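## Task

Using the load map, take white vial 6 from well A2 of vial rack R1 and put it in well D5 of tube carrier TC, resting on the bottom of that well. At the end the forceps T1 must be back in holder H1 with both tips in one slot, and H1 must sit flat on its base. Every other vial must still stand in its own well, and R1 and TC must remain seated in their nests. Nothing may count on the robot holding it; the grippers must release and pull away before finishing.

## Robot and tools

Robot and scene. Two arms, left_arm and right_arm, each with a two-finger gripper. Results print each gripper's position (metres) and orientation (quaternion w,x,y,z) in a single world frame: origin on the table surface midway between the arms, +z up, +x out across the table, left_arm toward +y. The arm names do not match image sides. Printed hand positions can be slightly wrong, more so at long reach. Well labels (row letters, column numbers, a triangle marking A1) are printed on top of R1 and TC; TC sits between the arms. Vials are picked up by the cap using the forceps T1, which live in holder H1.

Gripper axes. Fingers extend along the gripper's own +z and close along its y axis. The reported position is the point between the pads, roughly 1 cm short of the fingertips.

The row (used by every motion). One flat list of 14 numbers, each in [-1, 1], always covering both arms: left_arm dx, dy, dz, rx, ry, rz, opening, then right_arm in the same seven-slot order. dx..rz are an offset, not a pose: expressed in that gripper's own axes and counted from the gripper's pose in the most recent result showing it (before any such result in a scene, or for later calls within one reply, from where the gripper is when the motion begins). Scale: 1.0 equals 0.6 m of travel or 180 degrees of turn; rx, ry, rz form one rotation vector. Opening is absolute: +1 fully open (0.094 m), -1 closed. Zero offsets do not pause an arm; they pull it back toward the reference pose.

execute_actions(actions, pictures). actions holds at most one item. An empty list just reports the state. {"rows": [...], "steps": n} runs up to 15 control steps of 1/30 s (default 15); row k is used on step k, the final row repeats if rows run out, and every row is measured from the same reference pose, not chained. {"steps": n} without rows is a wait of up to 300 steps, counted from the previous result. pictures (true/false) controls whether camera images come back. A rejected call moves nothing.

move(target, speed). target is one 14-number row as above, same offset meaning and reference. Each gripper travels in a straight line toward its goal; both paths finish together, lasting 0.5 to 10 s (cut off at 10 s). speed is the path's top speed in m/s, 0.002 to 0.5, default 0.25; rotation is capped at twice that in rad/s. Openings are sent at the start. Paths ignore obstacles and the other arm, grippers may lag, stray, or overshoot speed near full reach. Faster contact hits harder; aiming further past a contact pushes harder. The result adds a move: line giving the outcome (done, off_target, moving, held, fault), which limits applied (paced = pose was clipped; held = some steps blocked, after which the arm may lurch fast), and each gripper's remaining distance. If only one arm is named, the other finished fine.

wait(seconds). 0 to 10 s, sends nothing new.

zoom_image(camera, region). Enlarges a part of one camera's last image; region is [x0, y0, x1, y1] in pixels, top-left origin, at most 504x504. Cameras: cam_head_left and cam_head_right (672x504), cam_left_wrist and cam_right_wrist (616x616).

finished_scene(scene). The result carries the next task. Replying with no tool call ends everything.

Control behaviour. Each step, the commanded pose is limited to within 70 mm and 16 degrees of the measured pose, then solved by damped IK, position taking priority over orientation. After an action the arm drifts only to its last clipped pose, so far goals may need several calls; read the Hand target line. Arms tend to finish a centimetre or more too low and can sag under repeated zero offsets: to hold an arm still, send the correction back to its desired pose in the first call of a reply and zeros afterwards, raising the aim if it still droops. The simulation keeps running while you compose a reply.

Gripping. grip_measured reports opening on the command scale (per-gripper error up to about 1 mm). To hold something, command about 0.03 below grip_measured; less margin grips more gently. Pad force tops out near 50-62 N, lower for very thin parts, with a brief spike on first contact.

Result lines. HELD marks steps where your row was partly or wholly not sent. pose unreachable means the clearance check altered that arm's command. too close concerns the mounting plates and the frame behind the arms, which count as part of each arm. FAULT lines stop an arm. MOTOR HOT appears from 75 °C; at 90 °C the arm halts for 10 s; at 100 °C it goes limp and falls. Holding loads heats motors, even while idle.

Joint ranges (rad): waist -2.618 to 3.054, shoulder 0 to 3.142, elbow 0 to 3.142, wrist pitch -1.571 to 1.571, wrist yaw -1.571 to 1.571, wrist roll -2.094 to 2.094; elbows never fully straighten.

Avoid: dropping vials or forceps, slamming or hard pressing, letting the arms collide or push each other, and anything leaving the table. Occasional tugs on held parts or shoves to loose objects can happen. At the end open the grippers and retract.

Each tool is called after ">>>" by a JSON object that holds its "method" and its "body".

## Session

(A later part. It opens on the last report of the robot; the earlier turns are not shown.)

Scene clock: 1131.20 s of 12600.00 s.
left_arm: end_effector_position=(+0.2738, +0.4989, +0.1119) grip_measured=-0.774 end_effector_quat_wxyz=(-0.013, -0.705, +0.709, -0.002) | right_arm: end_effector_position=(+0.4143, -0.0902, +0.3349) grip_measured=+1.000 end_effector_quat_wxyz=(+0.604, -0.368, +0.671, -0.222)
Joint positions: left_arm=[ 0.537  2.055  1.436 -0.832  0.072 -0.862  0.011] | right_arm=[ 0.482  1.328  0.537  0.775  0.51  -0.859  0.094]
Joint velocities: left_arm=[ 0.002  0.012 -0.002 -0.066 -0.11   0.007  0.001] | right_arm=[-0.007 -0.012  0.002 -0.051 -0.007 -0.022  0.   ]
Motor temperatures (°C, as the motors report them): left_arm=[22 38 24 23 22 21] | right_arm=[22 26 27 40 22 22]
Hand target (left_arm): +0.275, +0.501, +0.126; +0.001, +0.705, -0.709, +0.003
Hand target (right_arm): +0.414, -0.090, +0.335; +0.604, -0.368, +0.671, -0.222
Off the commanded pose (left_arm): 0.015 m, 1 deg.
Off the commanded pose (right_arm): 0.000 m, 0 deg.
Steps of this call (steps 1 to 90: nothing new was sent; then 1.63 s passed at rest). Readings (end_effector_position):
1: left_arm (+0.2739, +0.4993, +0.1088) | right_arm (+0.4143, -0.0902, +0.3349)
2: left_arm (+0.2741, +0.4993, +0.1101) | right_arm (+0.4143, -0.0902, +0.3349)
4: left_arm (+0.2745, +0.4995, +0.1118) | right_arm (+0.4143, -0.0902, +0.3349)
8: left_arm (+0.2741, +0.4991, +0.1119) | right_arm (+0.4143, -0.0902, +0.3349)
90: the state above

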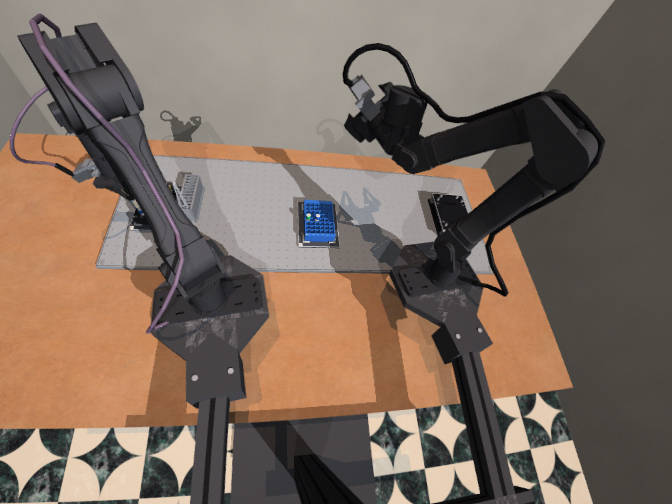

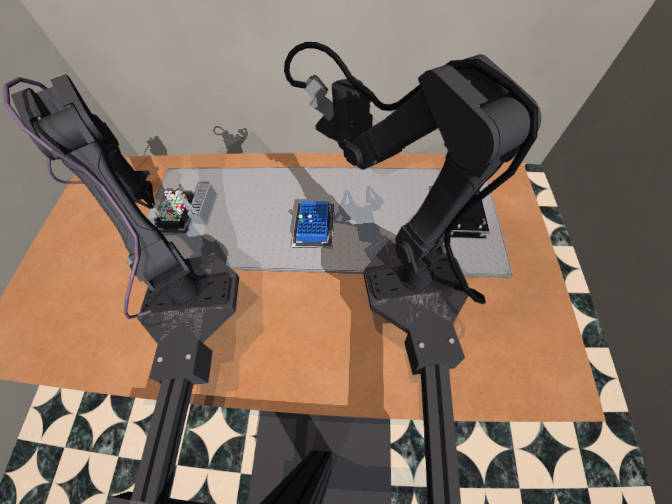

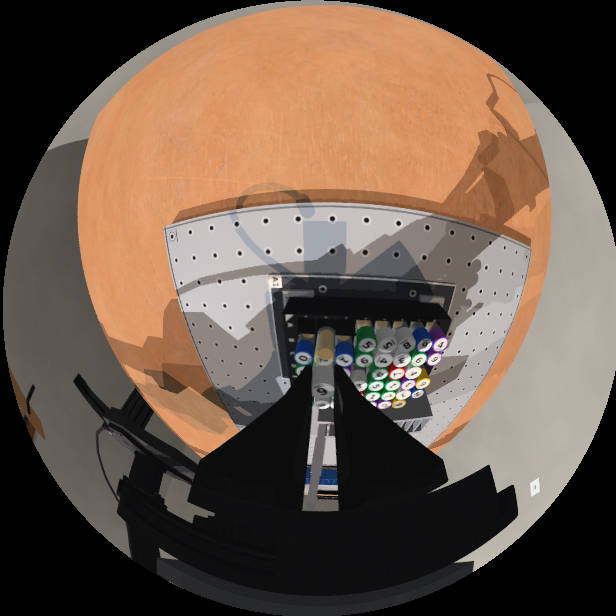

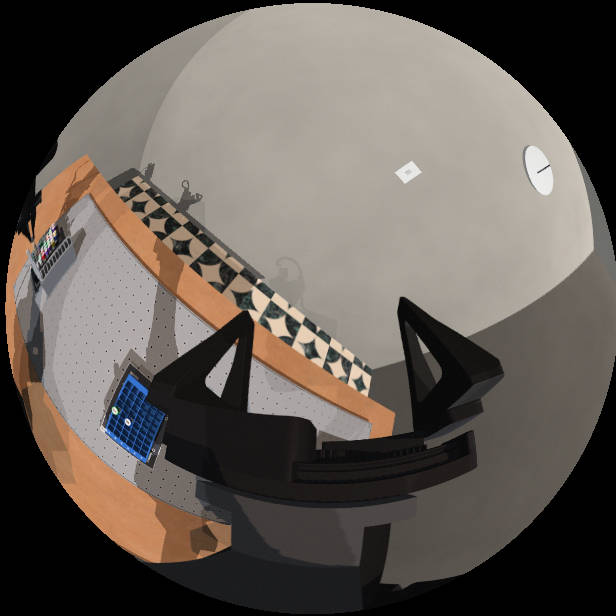

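>>> {"method": "execute_actions", "body": {"actions": [{"rows": [[-0.00246,-0.00303,-0.04358,0.00988,-0.00803,0,-0.80,0,0,0,0,0,0,1],[-0.00456,-0.00561,-0.04358,0.01186,-0.00964,0,-0.80,0,0,0,0,0,0,1],[-0.00226,-0.00278,-0.03350,0.00781,-0.00635,0,-0.80,0,0,0,0,0,0,1],[-0.00215,-0.00265,-0.03604,0.00821,-0.00667,0,-0.80,0,0,0,0,0,0,1],[-0.00205,-0.00252,-0.03858,0.00860,-0.00699,0,-0.80,0,0,0,0,0,0,1],[-0.00194,-0.00239,-0.04111,0.00900,-0.00731,0,-0.80,0,0,0,0,0,0,1],[-0.00184,-0.00226,-0.04365,0.00939,-0.00763,0,-0.80,0,0,0,0,0,0,1],[-0.00173,-0.00213,-0.04619,0.00979,-0.00796,0,-0.80,0,0,0,0,0,0,1],[-0.00162,-0.00200,-0.04873,0.01018,-0.00828,0,-0.80,0,0,0,0,0,0,1],[-0.00152,-0.00187,-0.05127,0.01058,-0.00860,0,-0.80,0,0,0,0,0,0,1],[-0.00141,-0.00174,-0.05380,0.01097,-0.00892,0,-0.80,0,0,0,0,0,0,1],[-0.00131,-0.00161,-0.05634,0.01137,-0.00924,0,-0.80,0,0,0,0,0,0,1],[-0.00120,-0.00148,-0.05888,0.01176,-0.00956,0,-0.80,0,0,0,0,0,0,1],[-0.00110,-0.00135,-0.06142,0.01216,-0.00988,0,-0.80,0,0,0,0,0,0,1],[-0.00099,-0.00122,-0.06395,0.01255,-0.01020,0,-0.80,0,0,0,0,0,0,1]], "steps": 15}], "pictures": false}}

>>> {"method": "wait", "body": {"seconds": 0.5}}

Scene clock: 1172.17 s of 12600.00 s.
left_arm: end_effector_position=(+0.2752, +0.4984, +0.1307) grip_measured=-0.774 end_effector_quat_wxyz=(-0.001, -0.704, +0.710, -0.003) | right_arm: end_effector_position=(+0.4143, -0.0902, +0.3349) grip_measured=+1.000 end_effector_quat_wxyz=(+0.604, -0.368, +0.671, -0.222)
Joint positions: left_arm=[ 0.537  2.005  1.436 -0.86   0.072 -0.862  0.011] | right_arm=[ 0.482  1.328  0.537  0.775  0.51  -0.859  0.094]
Joint velocities: left_arm=[-0.002 -0.144 -0.017 -0.022 -0.007  0.066 -0.001] | right_arm=[ 0.002  0.007  0.002  0.066 -0.007  0.037  0.   ]
Motor temperatures (°C, as the motors report them): left_arm=[22 38 24 23 22 21] | right_arm=[22 26 27 40 22 22]
Hand target (left_arm): +0.276, +0.500, +0.150; -0.013, +0.705, -0.710, +0.004
Hand target (right_arm): +0.414, -0.090, +0.335; +0.604, -0.368, +0.671, -0.222
Off the commanded pose (left_arm): 0.020 m, 2 deg.
Off the commanded pose (right_arm): 0.000 m, 0 deg.
Steps of this call (steps 1 to 90: nothing new was sent; then 37.47 s passed at rest; steps 91 to 105: all 15 steps of this action). Readings (end_effector_position):
91: left_arm (+0.2739, +0.4989, +0.1126) | right_arm (+0.4143, -0.0902, +0.3349)
92: left_arm (+0.2738, +0.4987, +0.1139) | right_arm (+0.4143, -0.0902, +0.3349)
94: left_arm (+0.2746, +0.4991, +0.1171) | right_arm (+0.4143, -0.0902, +0.3349)
98: left_arm (+0.2751, +0.4992, +0.1214) | right_arm (+0.4143, -0.0902, +0.3349)
105: the state above

Scene clock: 1172.67 s of 12600.00 s.
left_arm: end_effector_position=(+0.2746, +0.4976, +0.1351) grip_measured=-0.774 end_effector_quat_wxyz=(-0.000, -0.704, +0.710, -0.003) | right_arm: end_effector_position=(+0.4143, -0.0902, +0.3349) grip_measured=+1.000 end_effector_quat_wxyz=(+0.604, -0.368, +0.671, -0.222)
Joint positions: left_arm=[ 0.537  1.992  1.436 -0.871  0.072 -0.862  0.011] | right_arm=[ 0.482  1.328  0.537  0.775  0.51  -0.859  0.094]
Joint velocities: left_arm=[-0.012  0.012 -0.012 -0.051 -0.007  0.037 -0.   ] | right_arm=[ 0.027  0.002  0.012 -0.022  0.007 -0.022  0.   ]
Motor temperatures (°C, as the motors report them): left_arm=[22 38 24 23 22 21] | right_arm=[22 26 27 40 22 22]
Hand target (left_arm): +0.276, +0.500, +0.150; -0.013, +0.705, -0.710, +0.004
Hand target (right_arm): +0.414, -0.090, +0.335; +0.604, -0.368, +0.671, -0.222
Off the commanded pose (left_arm): 0.015 m, 2 deg.
Off the commanded pose (right_arm): 0.000 m, 0 deg.
Steps of this call (steps 1 to 15: nothing new was sent). Readings (end_effector_position):
1: left_arm (+0.2752, +0.4984, +0.1322) | right_arm (+0.4143, -0.0902, +0.3349)
2: left_arm (+0.2753, +0.4983, +0.1335) | right_arm (+0.4143, -0.0902, +0.3349)
4: left_arm (+0.2754, +0.4982, +0.1350) | right_arm (+0.4143, -0.0902, +0.3349)
8: left_arm (+0.2749, +0.4978, +0.1351) | right_arm (+0.4143, -0.0902, +0.3349)
15: the state above

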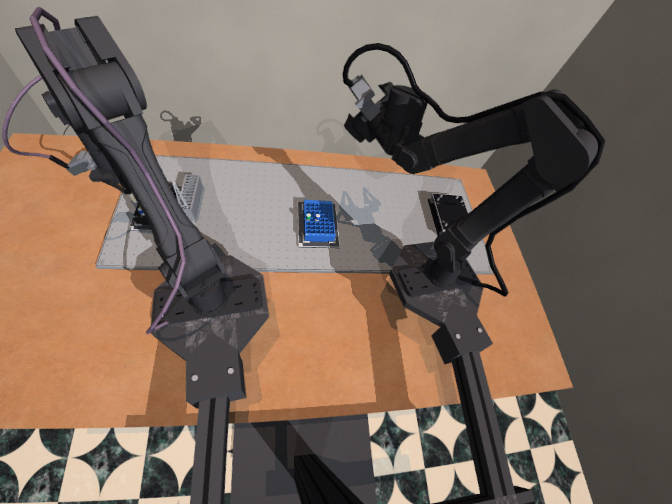

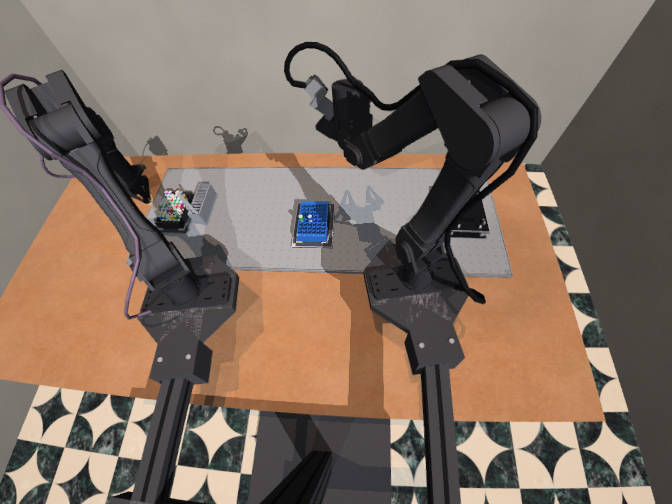

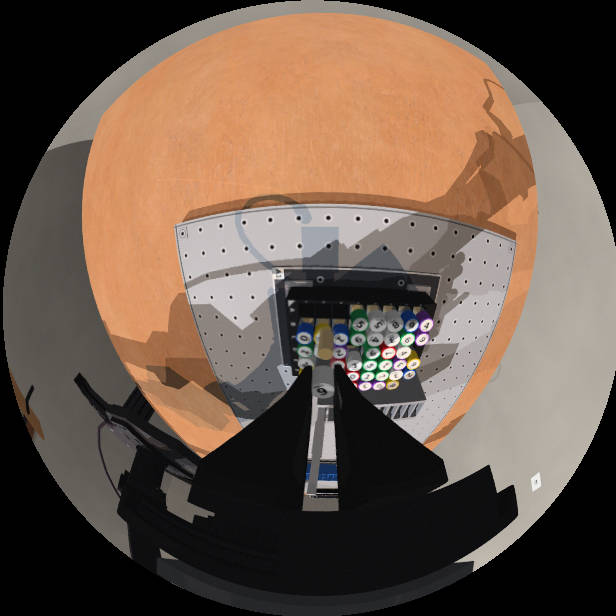

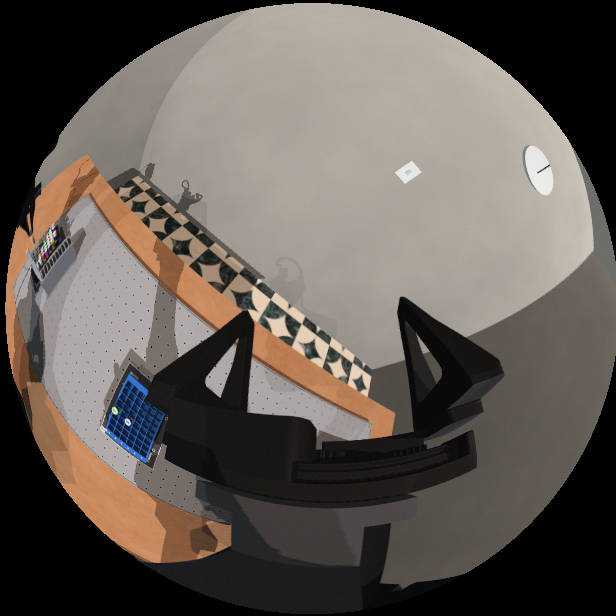

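>>> {"method": "zoom_image", "body": {"camera": "cam_right_wrist", "region": [80, 350, 200, 480]}}

>>> {"method": "zoom_image", "body": {"camera": "cam_head_left", "region": [280, 185, 360, 260]}}

Region (80, 350, 200, 480) of cam_right_wrist's 616x616 image, scaled by 3.877, with more detail than that image has; it fills the left 465 columns of this view, and the rest is white.

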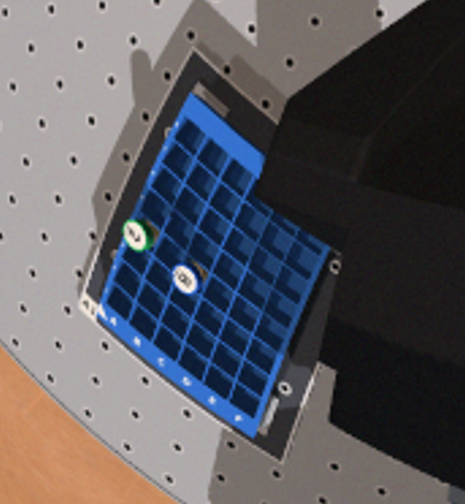

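Region (280, 185, 360, 260) of cam_head_left's 672x504 image, scaled by 6.300, with more detail than that image has; it fills the top 472 rows of this view, and the rest is white.

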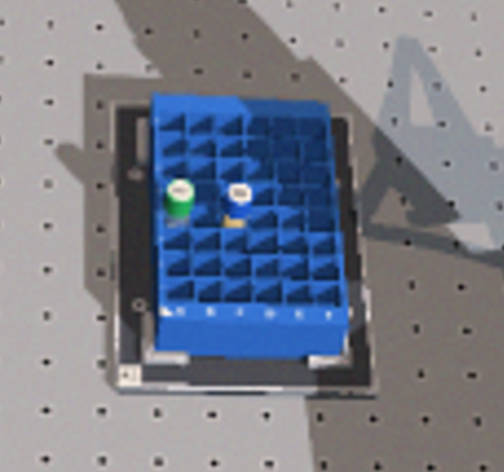

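>>> {"method": "move", "body": {"target": [0,0,-0.23,0,0,0,-0.80,0.3437,0.23,-0.1084,-0.4273,-0.0217,0.0176,1], "speed": 0.25}}

Scene clock: 1296.07 s of 12600.00 s.
left_arm: end_effector_position=(+0.2747, +0.4925, +0.2505) grip_measured=-0.774 end_effector_quat_wxyz=(-0.028, -0.703, +0.710, -0.000) | right_arm: end_effector_position=(+0.3154, -0.1685, +0.1066) grip_measured=+1.000 end_effector_quat_wxyz=(-0.265, +0.667, -0.646, -0.259)
Joint positions: left_arm=[ 0.547  1.925  1.804 -1.364  0.072 -0.847  0.011] | right_arm=[-0.266  1.885  0.872 -0.491 -0.78  -1.726  0.094]
Joint velocities: left_arm=[ 0.002 -0.017 -0.007  0.007  0.022  0.051  0.   ] | right_arm=[-0.007  0.007 -0.012 -0.037 -0.066 -0.066  0.   ]
Motor temperatures (°C, as the motors report them): left_arm=[22 39 24 23 22 21] | right_arm=[22 26 27 40 22 22]
Hand target (left_arm): +0.276, +0.498, +0.273; -0.000, +0.704, -0.710, +0.002
Hand target (right_arm): +0.319, -0.169, +0.107; -0.268, +0.662, -0.647, -0.267
Off the commanded pose (left_arm): 0.023 m, 3 deg.
Off the commanded pose (right_arm): 0.006 m, 2 deg.
After step 90, 117.00 s passed at rest.
move: off_target (left_arm)

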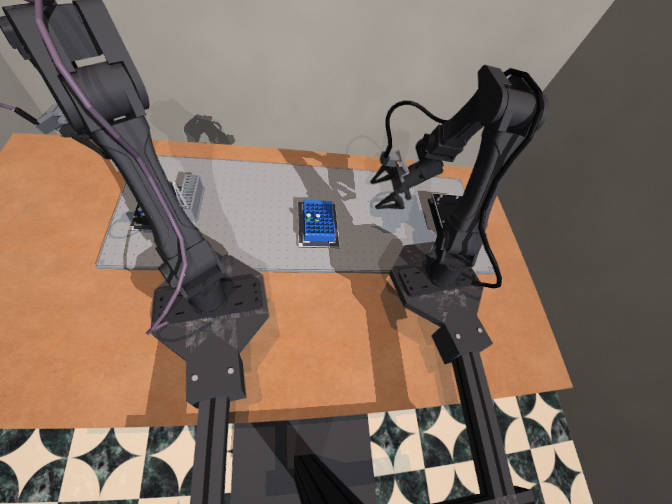

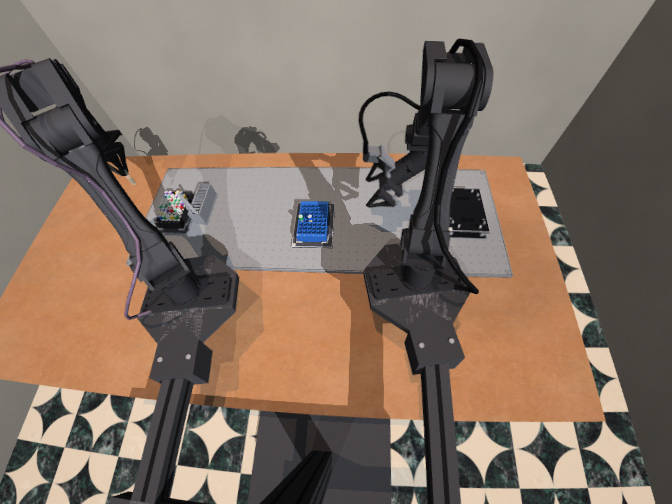

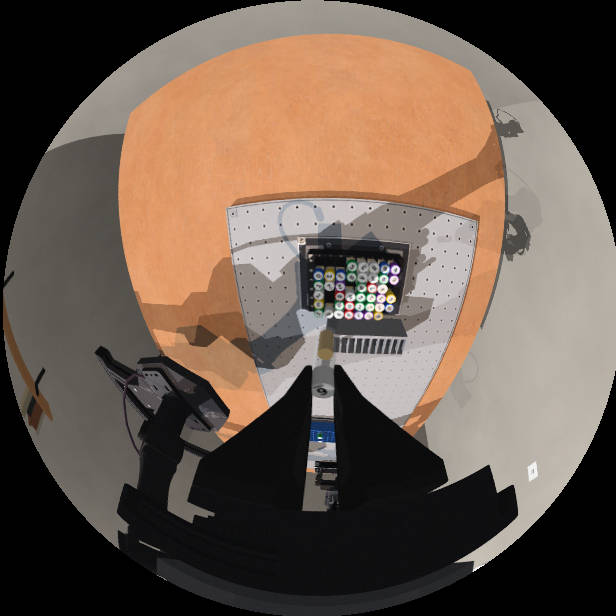

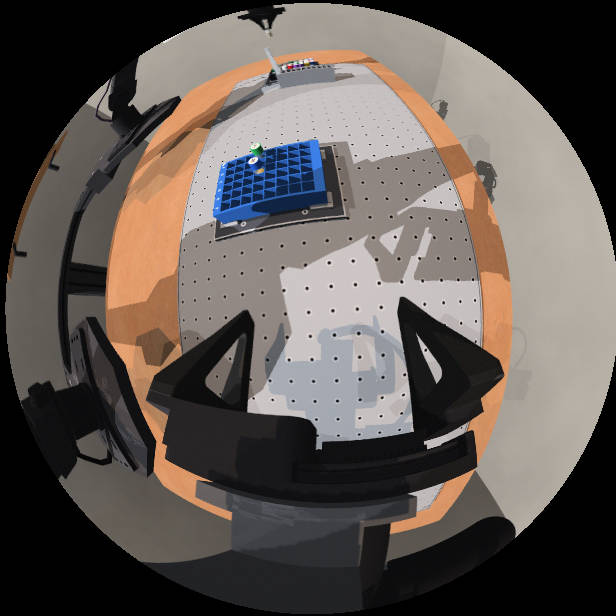

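>>> {"method": "zoom_image", "body": {"camera": "cam_right_wrist", "region": [200, 120, 360, 250]}}

Region (200, 120, 360, 250) of cam_right_wrist's 616x616 image, scaled by 3.150, with more detail than that image has; it fills the top 410 rows of this view, and the rest is white.

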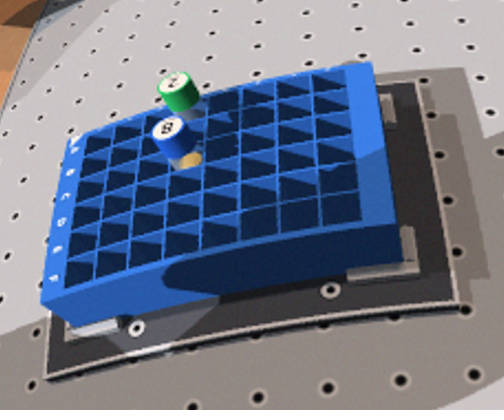

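>>> {"method": "zoom_image", "body": {"camera": "cam_right_wrist", "region": [210, 0, 370, 110]}}

Region (210, 0, 370, 110) of cam_right_wrist's 616x616 image, scaled by 3.150, with more detail than that image has; it fills the top 346 rows of this view, and the rest is white.

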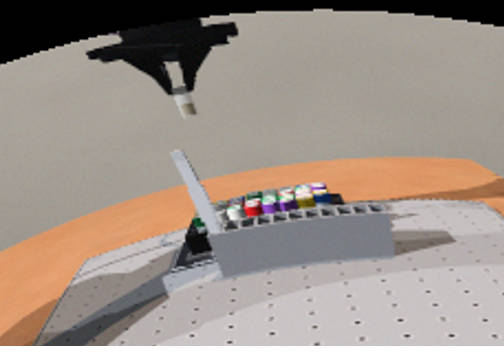

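>>> {"method": "move", "body": {"target": [0.4043,-0.062,-0.0187,0,0,0.25,-0.80,-0.007,0.072,-0.007,0,0,0,1], "speed": 0.2}}

Scene clock: 1371.63 s of 12600.00 s.
left_arm: end_effector_position=(+0.3100, +0.2460, +0.2595) grip_measured=-0.774 end_effector_quat_wxyz=(-0.051, -0.385, +0.921, -0.022) | right_arm: end_effector_position=(+0.2756, -0.1677, +0.1101) grip_measured=+1.000 end_effector_quat_wxyz=(-0.258, +0.668, -0.646, -0.262)
Joint positions: left_arm=[-0.164  1.73   1.575 -1.341  0.038 -0.786  0.011] | right_arm=[-0.273  1.779  0.716 -0.464 -0.773 -1.746  0.094]
Joint velocities: left_arm=[-0.007 -0.007 -0.002 -0.081 -0.007 -0.022  0.   ] | right_arm=[ 0.002  0.002 -0.002 -0.007 -0.022  0.066  0.   ]
Motor temperatures (°C, as the motors report them): left_arm=[22 39 26 23 22 21] | right_arm=[22 27 26 31 22 22]
Hand target (left_arm): +0.314, +0.246, +0.272; -0.030, -0.379, +0.924, -0.025
Hand target (right_arm): +0.272, -0.169, +0.112; -0.264, +0.667, -0.646, -0.259
Off the commanded pose (left_arm): 0.011 m, 3 deg.
Off the commanded pose (right_arm): 0.004 m, 1 deg.
After step 90, 70.23 s passed at rest.
move: off_target (left_arm)

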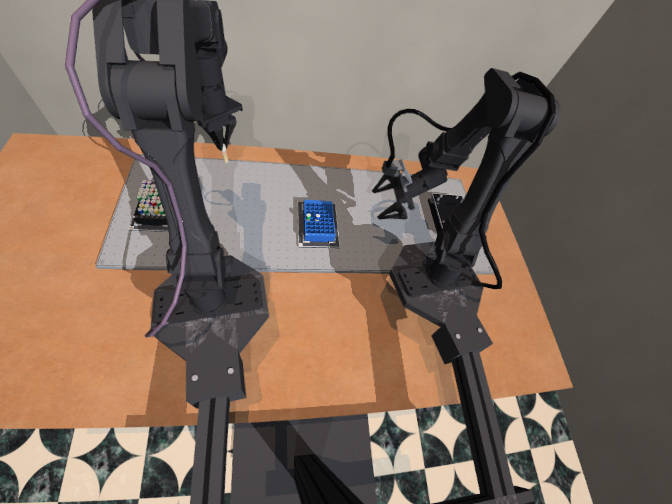

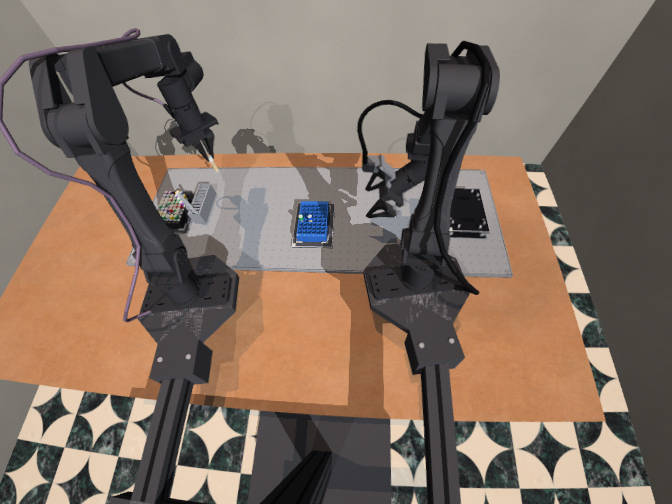

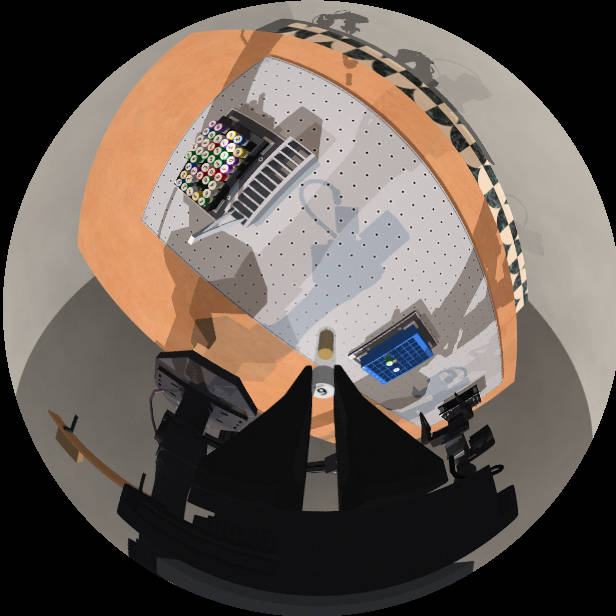

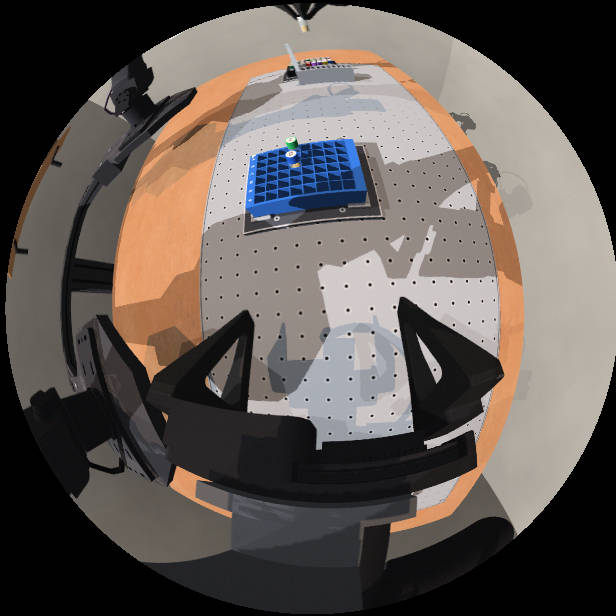

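>>> {"method": "move", "body": {"target": [0.3148,-0.26,0.1937,-0.0144,-0.0334,0.2518,-0.80,-0.001,0.005,-0.004,0,0,0,1], "speed": 0.15}}

Scene clock: 1400.30 s of 12600.00 s.
left_arm: end_effector_position=(+0.2666, -0.0003, +0.1572) grip_measured=-0.774 end_effector_quat_wxyz=(-0.030, -0.008, +1.000, -0.000) | right_arm: end_effector_position=(+0.2755, -0.1686, +0.1093) grip_measured=+1.000 end_effector_quat_wxyz=(-0.256, +0.670, -0.646, -0.260)
Joint positions: left_arm=[-0.892  2.04   1.513 -1.002 -0.092 -0.739  0.011] | right_arm=[-0.273  1.779  0.716 -0.464 -0.766 -1.748  0.094]
Joint velocities: left_arm=[-0.012  0.002  0.007 -0.037 -0.007  0.007 -0.   ] | right_arm=[-0.002 -0.002 -0.012 -0.022 -0.051  0.007  0.   ]
Motor temperatures (°C, as the motors report them): left_arm=[22 38 25 23 22 21] | right_arm=[22 27 25 30 22 22]
Hand target (left_arm): +0.277, -0.010, +0.165; -0.009, -0.002, +1.000, -0.012
Hand target (right_arm): +0.273, -0.169, +0.112; -0.258, +0.668, -0.646, -0.262
Off the commanded pose (left_arm): 0.017 m, 4 deg.
Off the commanded pose (right_arm): 0.004 m, 0 deg.
After step 90, 22.63 s passed at rest.
move: off_target (left_arm)

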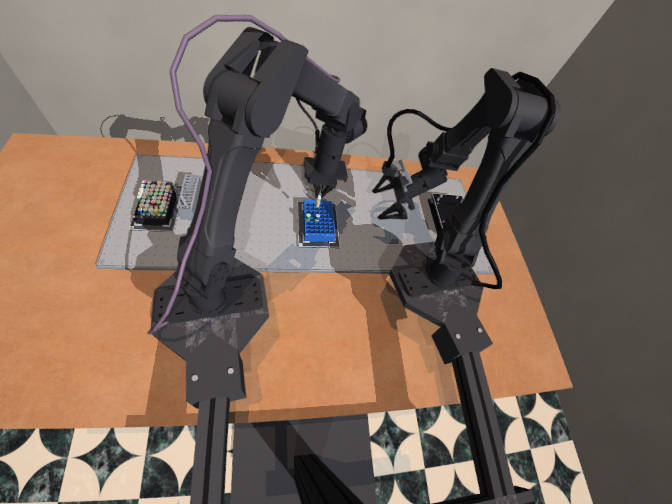

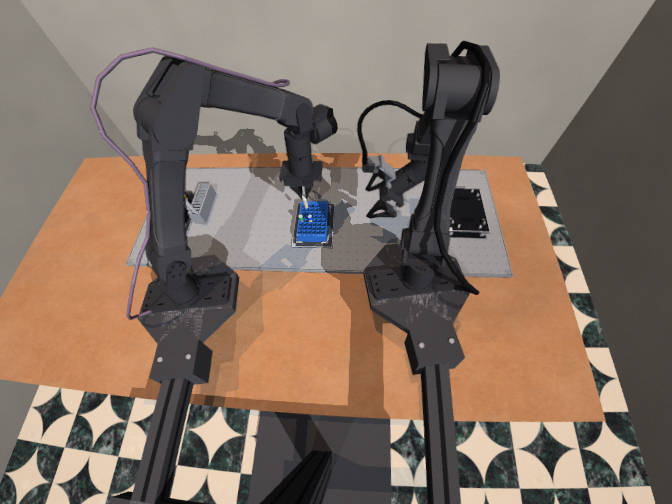

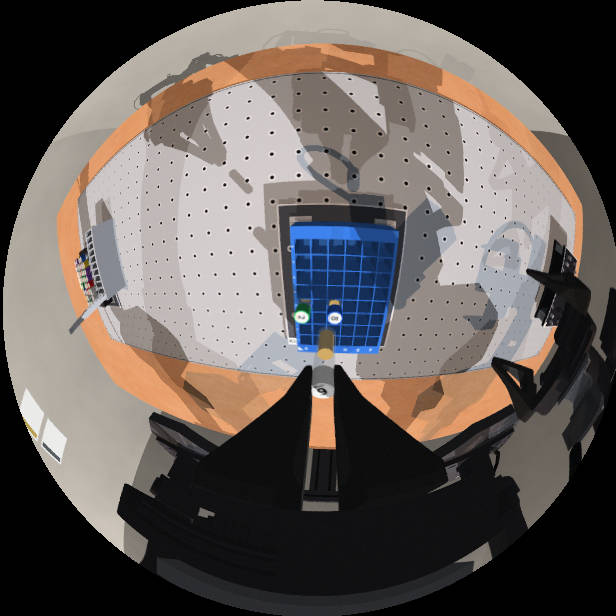

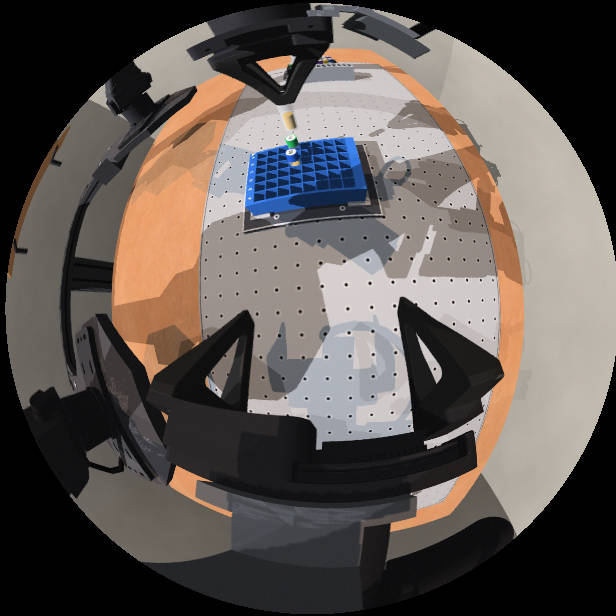

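>>> {"method": "zoom_image", "body": {"camera": "cam_left_wrist", "region": [250, 200, 430, 410]}}

>>> {"method": "zoom_image", "body": {"camera": "cam_right_wrist", "region": [230, 80, 390, 240]}}

Region (250, 200, 430, 410) of cam_left_wrist's 616x616 image, scaled by 2.400, with more detail than that image has; it fills the left 432 columns of this view, and the rest is white.

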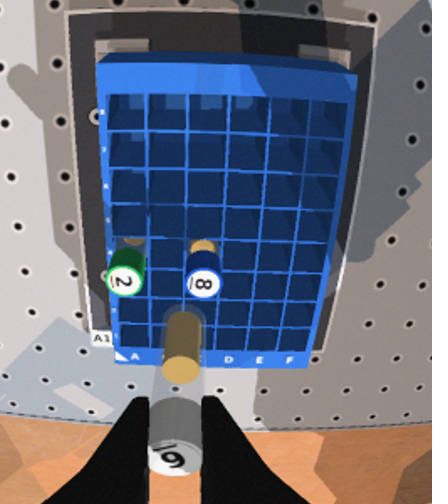

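Region (230, 80, 390, 240) of cam_right_wrist's 616x616 image, scaled by 3.150, with more detail than that image has.

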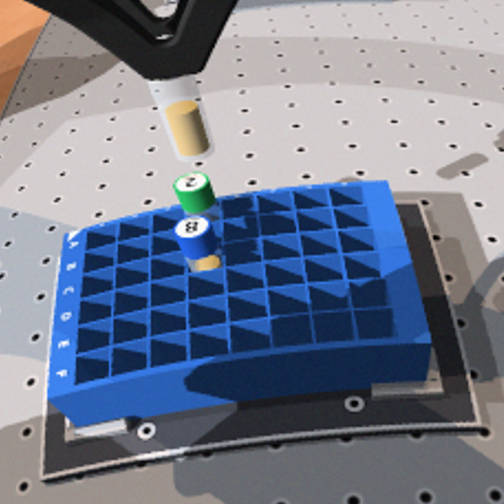

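>>> {"method": "move", "body": {"target": [-0.0149,-0.0378,0.0383,0.0012,-0.0219,0.0128,-0.80,-0.002,0.004,-0.004,0,0,0,1], "speed": 0.05}}

Scene clock: 1515.80 s of 12600.00 s.
left_arm: end_effector_position=(+0.2749, -0.0175, +0.1346) grip_measured=-0.774 end_effector_quat_wxyz=(-0.004, +0.003, +1.000, -0.002) | right_arm: end_effector_position=(+0.2754, -0.1694, +0.1085) grip_measured=+1.000 end_effector_quat_wxyz=(-0.254, +0.671, -0.647, -0.258)
Joint positions: left_arm=[-0.917  2.103  1.513 -0.9   -0.125 -0.738  0.011] | right_arm=[-0.273  1.779  0.716 -0.464 -0.76  -1.748  0.094]
Joint velocities: left_arm=[-0.007  0.007 -0.002  0.007 -0.11  -0.051  0.   ] | right_arm=[ 0.002 -0.007 -0.002 -0.051 -0.007  0.007  0.   ]
Motor temperatures (°C, as the motors report them): left_arm=[23 37 26 23 22 21] | right_arm=[22 28 25 26 23 22]
Hand target (left_arm): +0.274, -0.022, +0.133; +0.003, +0.012, +1.000, -0.003
Hand target (right_arm): +0.273, -0.169, +0.112; -0.256, +0.670, -0.646, -0.260
Off the commanded pose (left_arm): 0.005 m, 1 deg.
Off the commanded pose (right_arm): 0.004 m, 0 deg.
After step 90, 111.33 s passed at rest.
move: done

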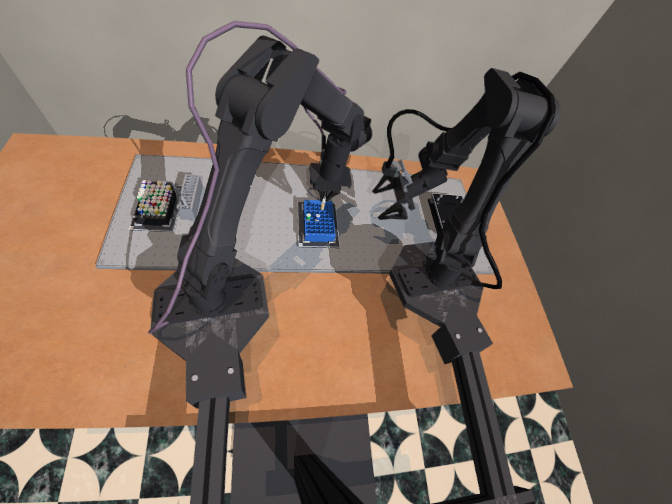

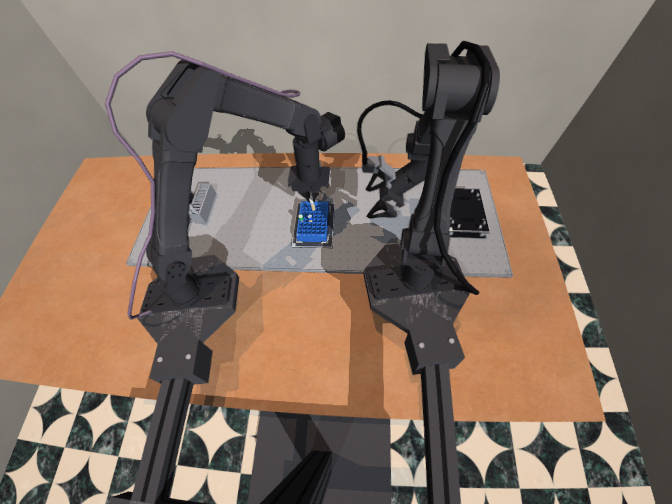

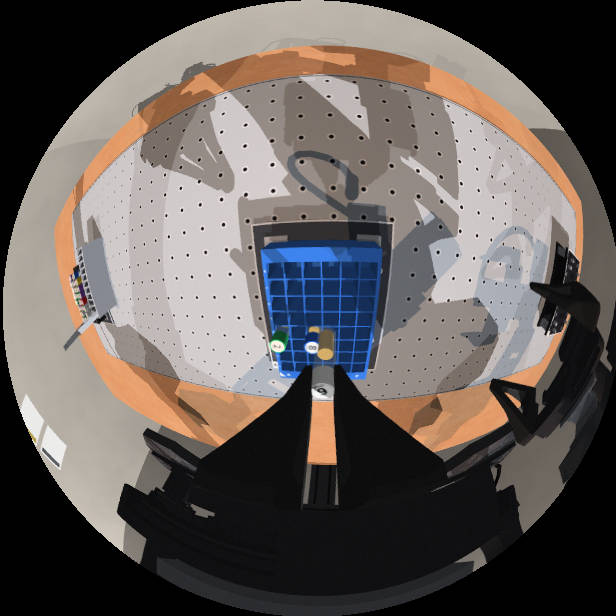

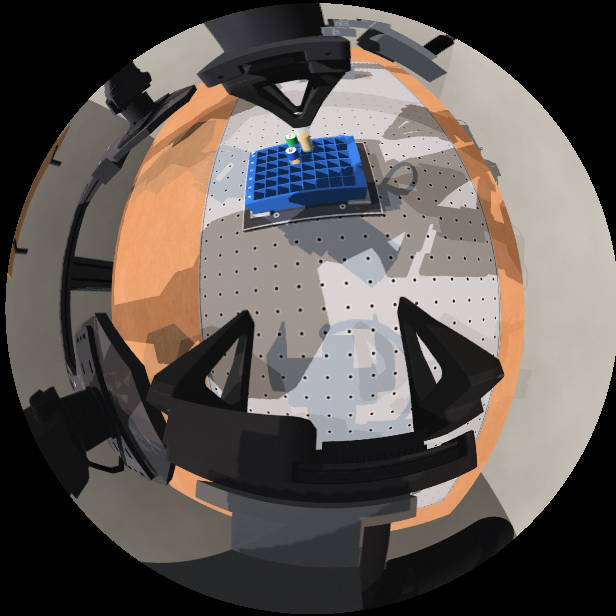

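>>> {"method": "zoom_image", "body": {"camera": "cam_left_wrist", "region": [250, 240, 410, 410]}}

>>> {"method": "zoom_image", "body": {"camera": "cam_right_wrist", "region": [240, 100, 380, 220]}}

Region (250, 240, 410, 410) of cam_left_wrist's 616x616 image, scaled by 2.965, with more detail than that image has; it fills the left 474 columns of this view, and the rest is white.

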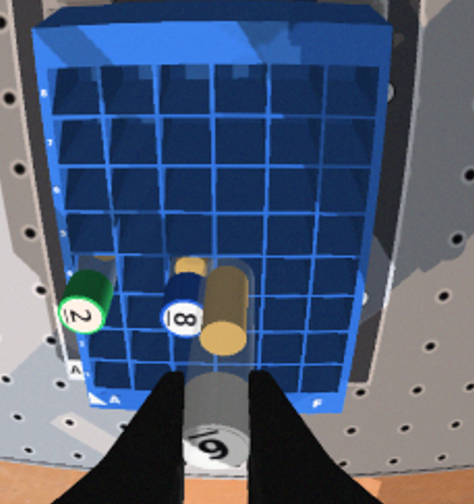

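Region (240, 100, 380, 220) of cam_right_wrist's 616x616 image, scaled by 3.600, with more detail than that image has; it fills the top 432 rows of this view, and the rest is white.

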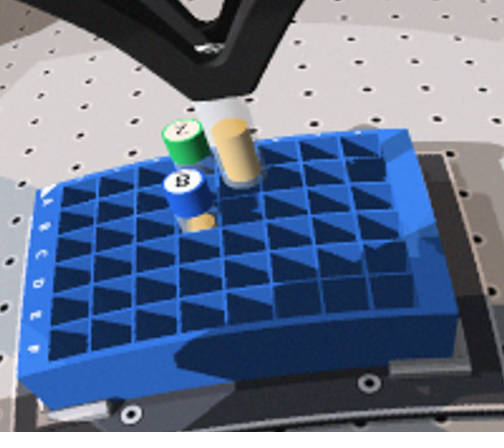

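>>> {"method": "execute_actions", "body": {"actions": [{"rows": [[0.00787,-0.0118,0.02517,0.00577,0.01005,0,-0.80,-0.004,0.004,-0.002,0,0,0,1],[0.00144,-0.00855,0.00760,0.00603,0.00293,0,-0.80,-0.004,0.004,-0.002,0,0,0,1],[0.00167,-0.00874,0.00990,0.00570,0.00327,0,-0.80,-0.004,0.004,-0.002,0,0,0,1],[0.00190,-0.00892,0.01220,0.00537,0.00361,0,-0.80,-0.004,0.004,-0.002,0,0,0,1],[0.00212,-0.00911,0.01449,0.00504,0.00394,0,-0.80,-0.004,0.004,-0.002,0,0,0,1],[0.00235,-0.00929,0.01679,0.00471,0.00428,0,-0.80,-0.004,0.004,-0.002,0,0,0,1],[0.00258,-0.00948,0.01909,0.00439,0.00462,0,-0.80,-0.004,0.004,-0.002,0,0,0,1],[0.00281,-0.00967,0.02139,0.00406,0.00496,0,-0.80,-0.004,0.004,-0.002,0,0,0,1],[0.00303,-0.00985,0.02368,0.00373,0.00530,0,-0.80,-0.004,0.004,-0.002,0,0,0,1],[0.00326,-0.01004,0.02598,0.00340,0.00563,0,-0.80,-0.004,0.004,-0.002,0,0,0,1],[0.00349,-0.01022,0.02828,0.00307,0.00597,0,-0.80,-0.004,0.004,-0.002,0,0,0,1],[0.00372,-0.01041,0.03058,0.00274,0.00631,0,-0.80,-0.004,0.004,-0.002,0,0,0,1],[0.00394,-0.01060,0.03287,0.00241,0.00665,0,-0.80,-0.004,0.004,-0.002,0,0,0,1],[0.00417,-0.01078,0.03517,0.00208,0.00699,0,-0.80,-0.004,0.004,-0.002,0,0,0,1]], "steps": 15}], "pictures": false}}

>>> {"method": "wait", "body": {"seconds": 0.5}}

>>> {"method": "zoom_image", "body": {"camera": "cam_left_wrist", "region": [250, 250, 410, 410]}}

>>> {"method": "zoom_image", "body": {"camera": "cam_right_wrist", "region": [240, 100, 380, 220]}}

Scene clock: 1612.33 s of 12600.00 s.
left_arm: end_effector_position=(+0.2712, -0.0208, +0.1177) grip_measured=-0.774 end_effector_quat_wxyz=(-0.017, +0.004, +1.000, -0.001) | right_arm: end_effector_position=(+0.2752, -0.1702, +0.1077) grip_measured=+1.000 end_effector_quat_wxyz=(-0.251, +0.672, -0.648, -0.256)
Joint positions: left_arm=[-0.917  2.148  1.513 -0.876 -0.111 -0.738  0.011] | right_arm=[-0.273  1.779  0.716 -0.464 -0.753 -1.748  0.094]
Joint velocities: left_arm=[-0.017  0.095 -0.002  0.051  0.037  0.037  0.   ] | right_arm=[-0.002  0.007  0.002 -0.081  0.022  0.007  0.   ]
Motor temperatures (°C, as the motors report them): left_arm=[23 36 25 23 22 21] | right_arm=[22 28 25 24 23 22]
Hand target (left_arm): +0.272, -0.024, +0.113; -0.015, +0.003, +1.000, -0.006
Hand target (right_arm): +0.273, -0.169, +0.111; -0.254, +0.671, -0.647, -0.258
Off the commanded pose (left_arm): 0.005 m, 1 deg.
Off the commanded pose (right_arm): 0.004 m, 0 deg.
Steps of this call (steps 1 to 90: nothing new was sent; then 93.03 s passed at rest; steps 91 to 105: all 15 steps of this action). Readings (end_effector_position):
91: left_arm (+0.2747, -0.0180, +0.1336) | right_arm (+0.2753, -0.1695, +0.1084)
92: left_arm (+0.2746, -0.0190, +0.1330) | right_arm (+0.2753, -0.1696, +0.1083)
94: left_arm (+0.2734, -0.0193, +0.1308) | right_arm (+0.2753, -0.1699, +0.1080)
98: left_arm (+0.2725, -0.0199, +0.1271) | right_arm (+0.2752, -0.1701, +0.1078)
105: the state above

Scene clock: 1612.83 s of 12600.00 s.
left_arm: end_effector_position=(+0.2711, -0.0215, +0.1148) grip_measured=-0.774 end_effector_quat_wxyz=(-0.017, +0.004, +1.000, -0.001) | right_arm: end_effector_position=(+0.2752, -0.1703, +0.1077) grip_measured=+1.000 end_effector_quat_wxyz=(-0.251, +0.672, -0.648, -0.256)
Joint positions: left_arm=[-0.917  2.156  1.513 -0.869 -0.11  -0.738  0.011] | right_arm=[-0.273  1.779  0.716 -0.464 -0.753 -1.748  0.094]
Joint velocities: left_arm=[-0.017 -0.012 -0.022 -0.007 -0.037 -0.037 -0.001] | right_arm=[-0.002 -0.002 -0.012  0.066 -0.066 -0.007  0.   ]
Motor temperatures (°C, as the motors report them): left_arm=[23 36 25 23 22 21] | right_arm=[22 28 25 24 23 22]
Hand target (left_arm): +0.272, -0.024, +0.113; -0.016, +0.003, +1.000, -0.006
Hand target (right_arm): +0.273, -0.169, +0.111; -0.254, +0.671, -0.647, -0.258
Off the commanded pose (left_arm): 0.003 m, 1 deg.
Off the commanded pose (right_arm): 0.004 m, 0 deg.
Steps of this call (steps 1 to 15: nothing new was sent). Readings (end_effector_position):
1: left_arm (+0.2709, -0.0208, +0.1165) | right_arm (+0.2752, -0.1702, +0.1077)
2: left_arm (+0.2708, -0.0209, +0.1157) | right_arm (+0.2752, -0.1702, +0.1077)
4: left_arm (+0.2706, -0.0209, +0.1148) | right_arm (+0.2752, -0.1703, +0.1077)
8: left_arm (+0.2710, -0.0213, +0.1148) | right_arm (+0.2752, -0.1703, +0.1077)
15: the state above

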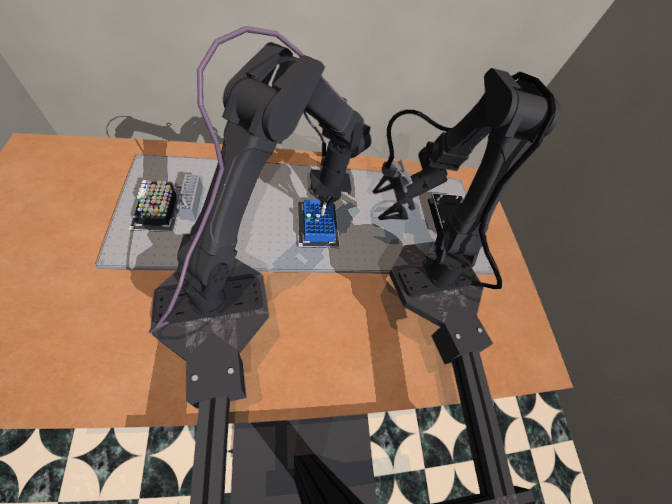

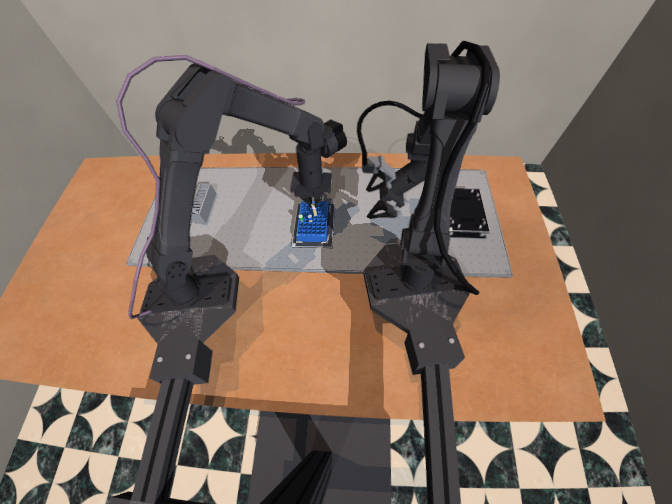

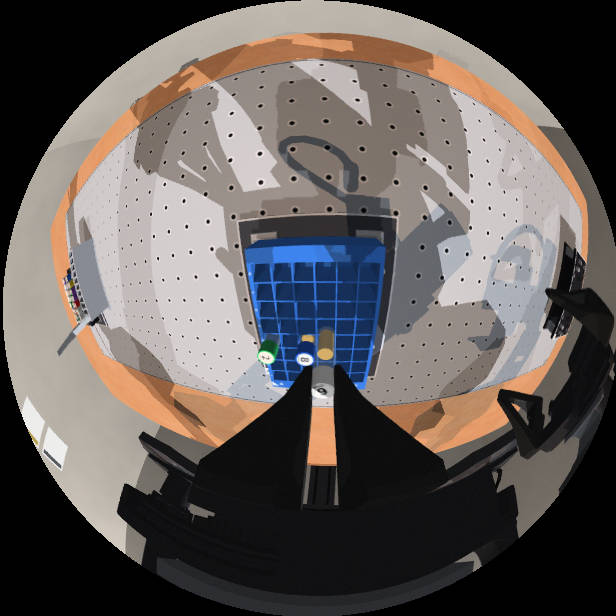

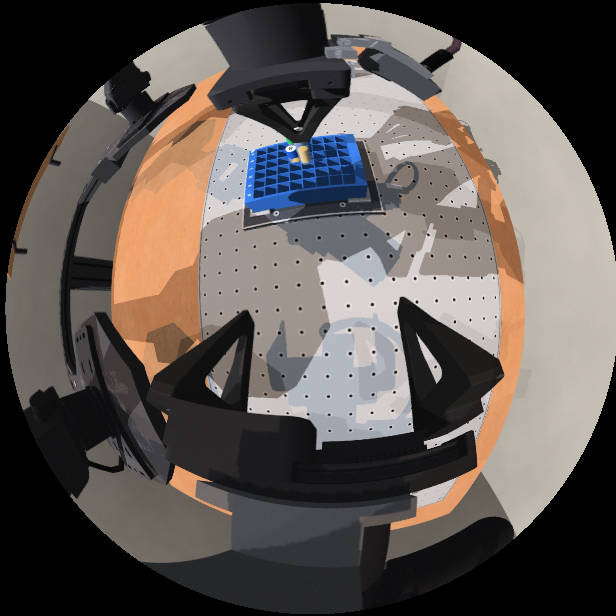

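Region (250, 250, 410, 410) of cam_left_wrist's 616x616 image, scaled by 3.150, with more detail than that image has.

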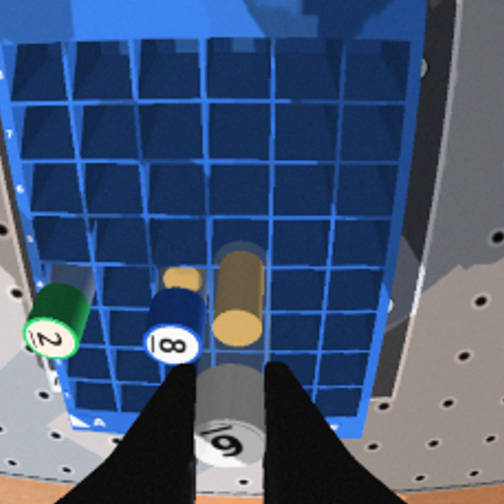

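Region (240, 100, 380, 220) of cam_right_wrist's 616x616 image, scaled by 3.600, with more detail than that image has; it fills the top 432 rows of this view, and the rest is white.

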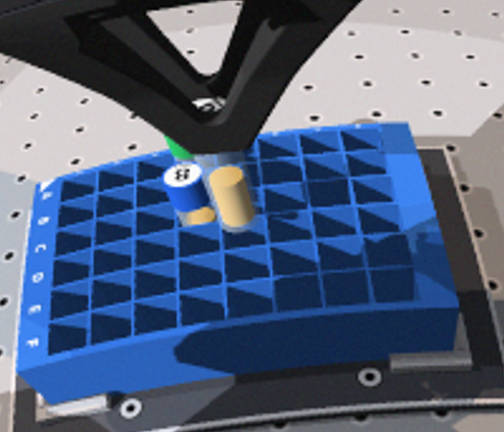

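>>> {"method": "zoom_image", "body": {"camera": "cam_left_wrist", "region": [290, 300, 360, 370]}}

>>> {"method": "zoom_image", "body": {"camera": "cam_right_wrist", "region": [275, 130, 335, 190]}}

Region (290, 300, 360, 370) of cam_left_wrist's 616x616 image, scaled by 7.200, with more detail than that image has.

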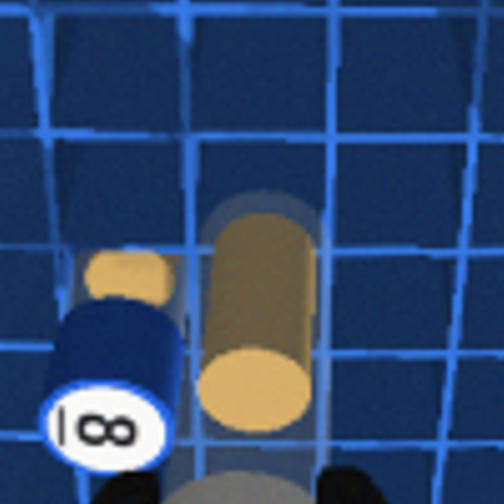

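Region (275, 130, 335, 190) of cam_right_wrist's 616x616 image, scaled by 8.400, with more detail than that image has.

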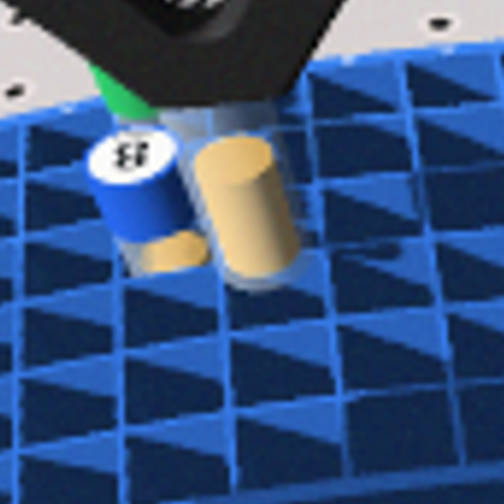

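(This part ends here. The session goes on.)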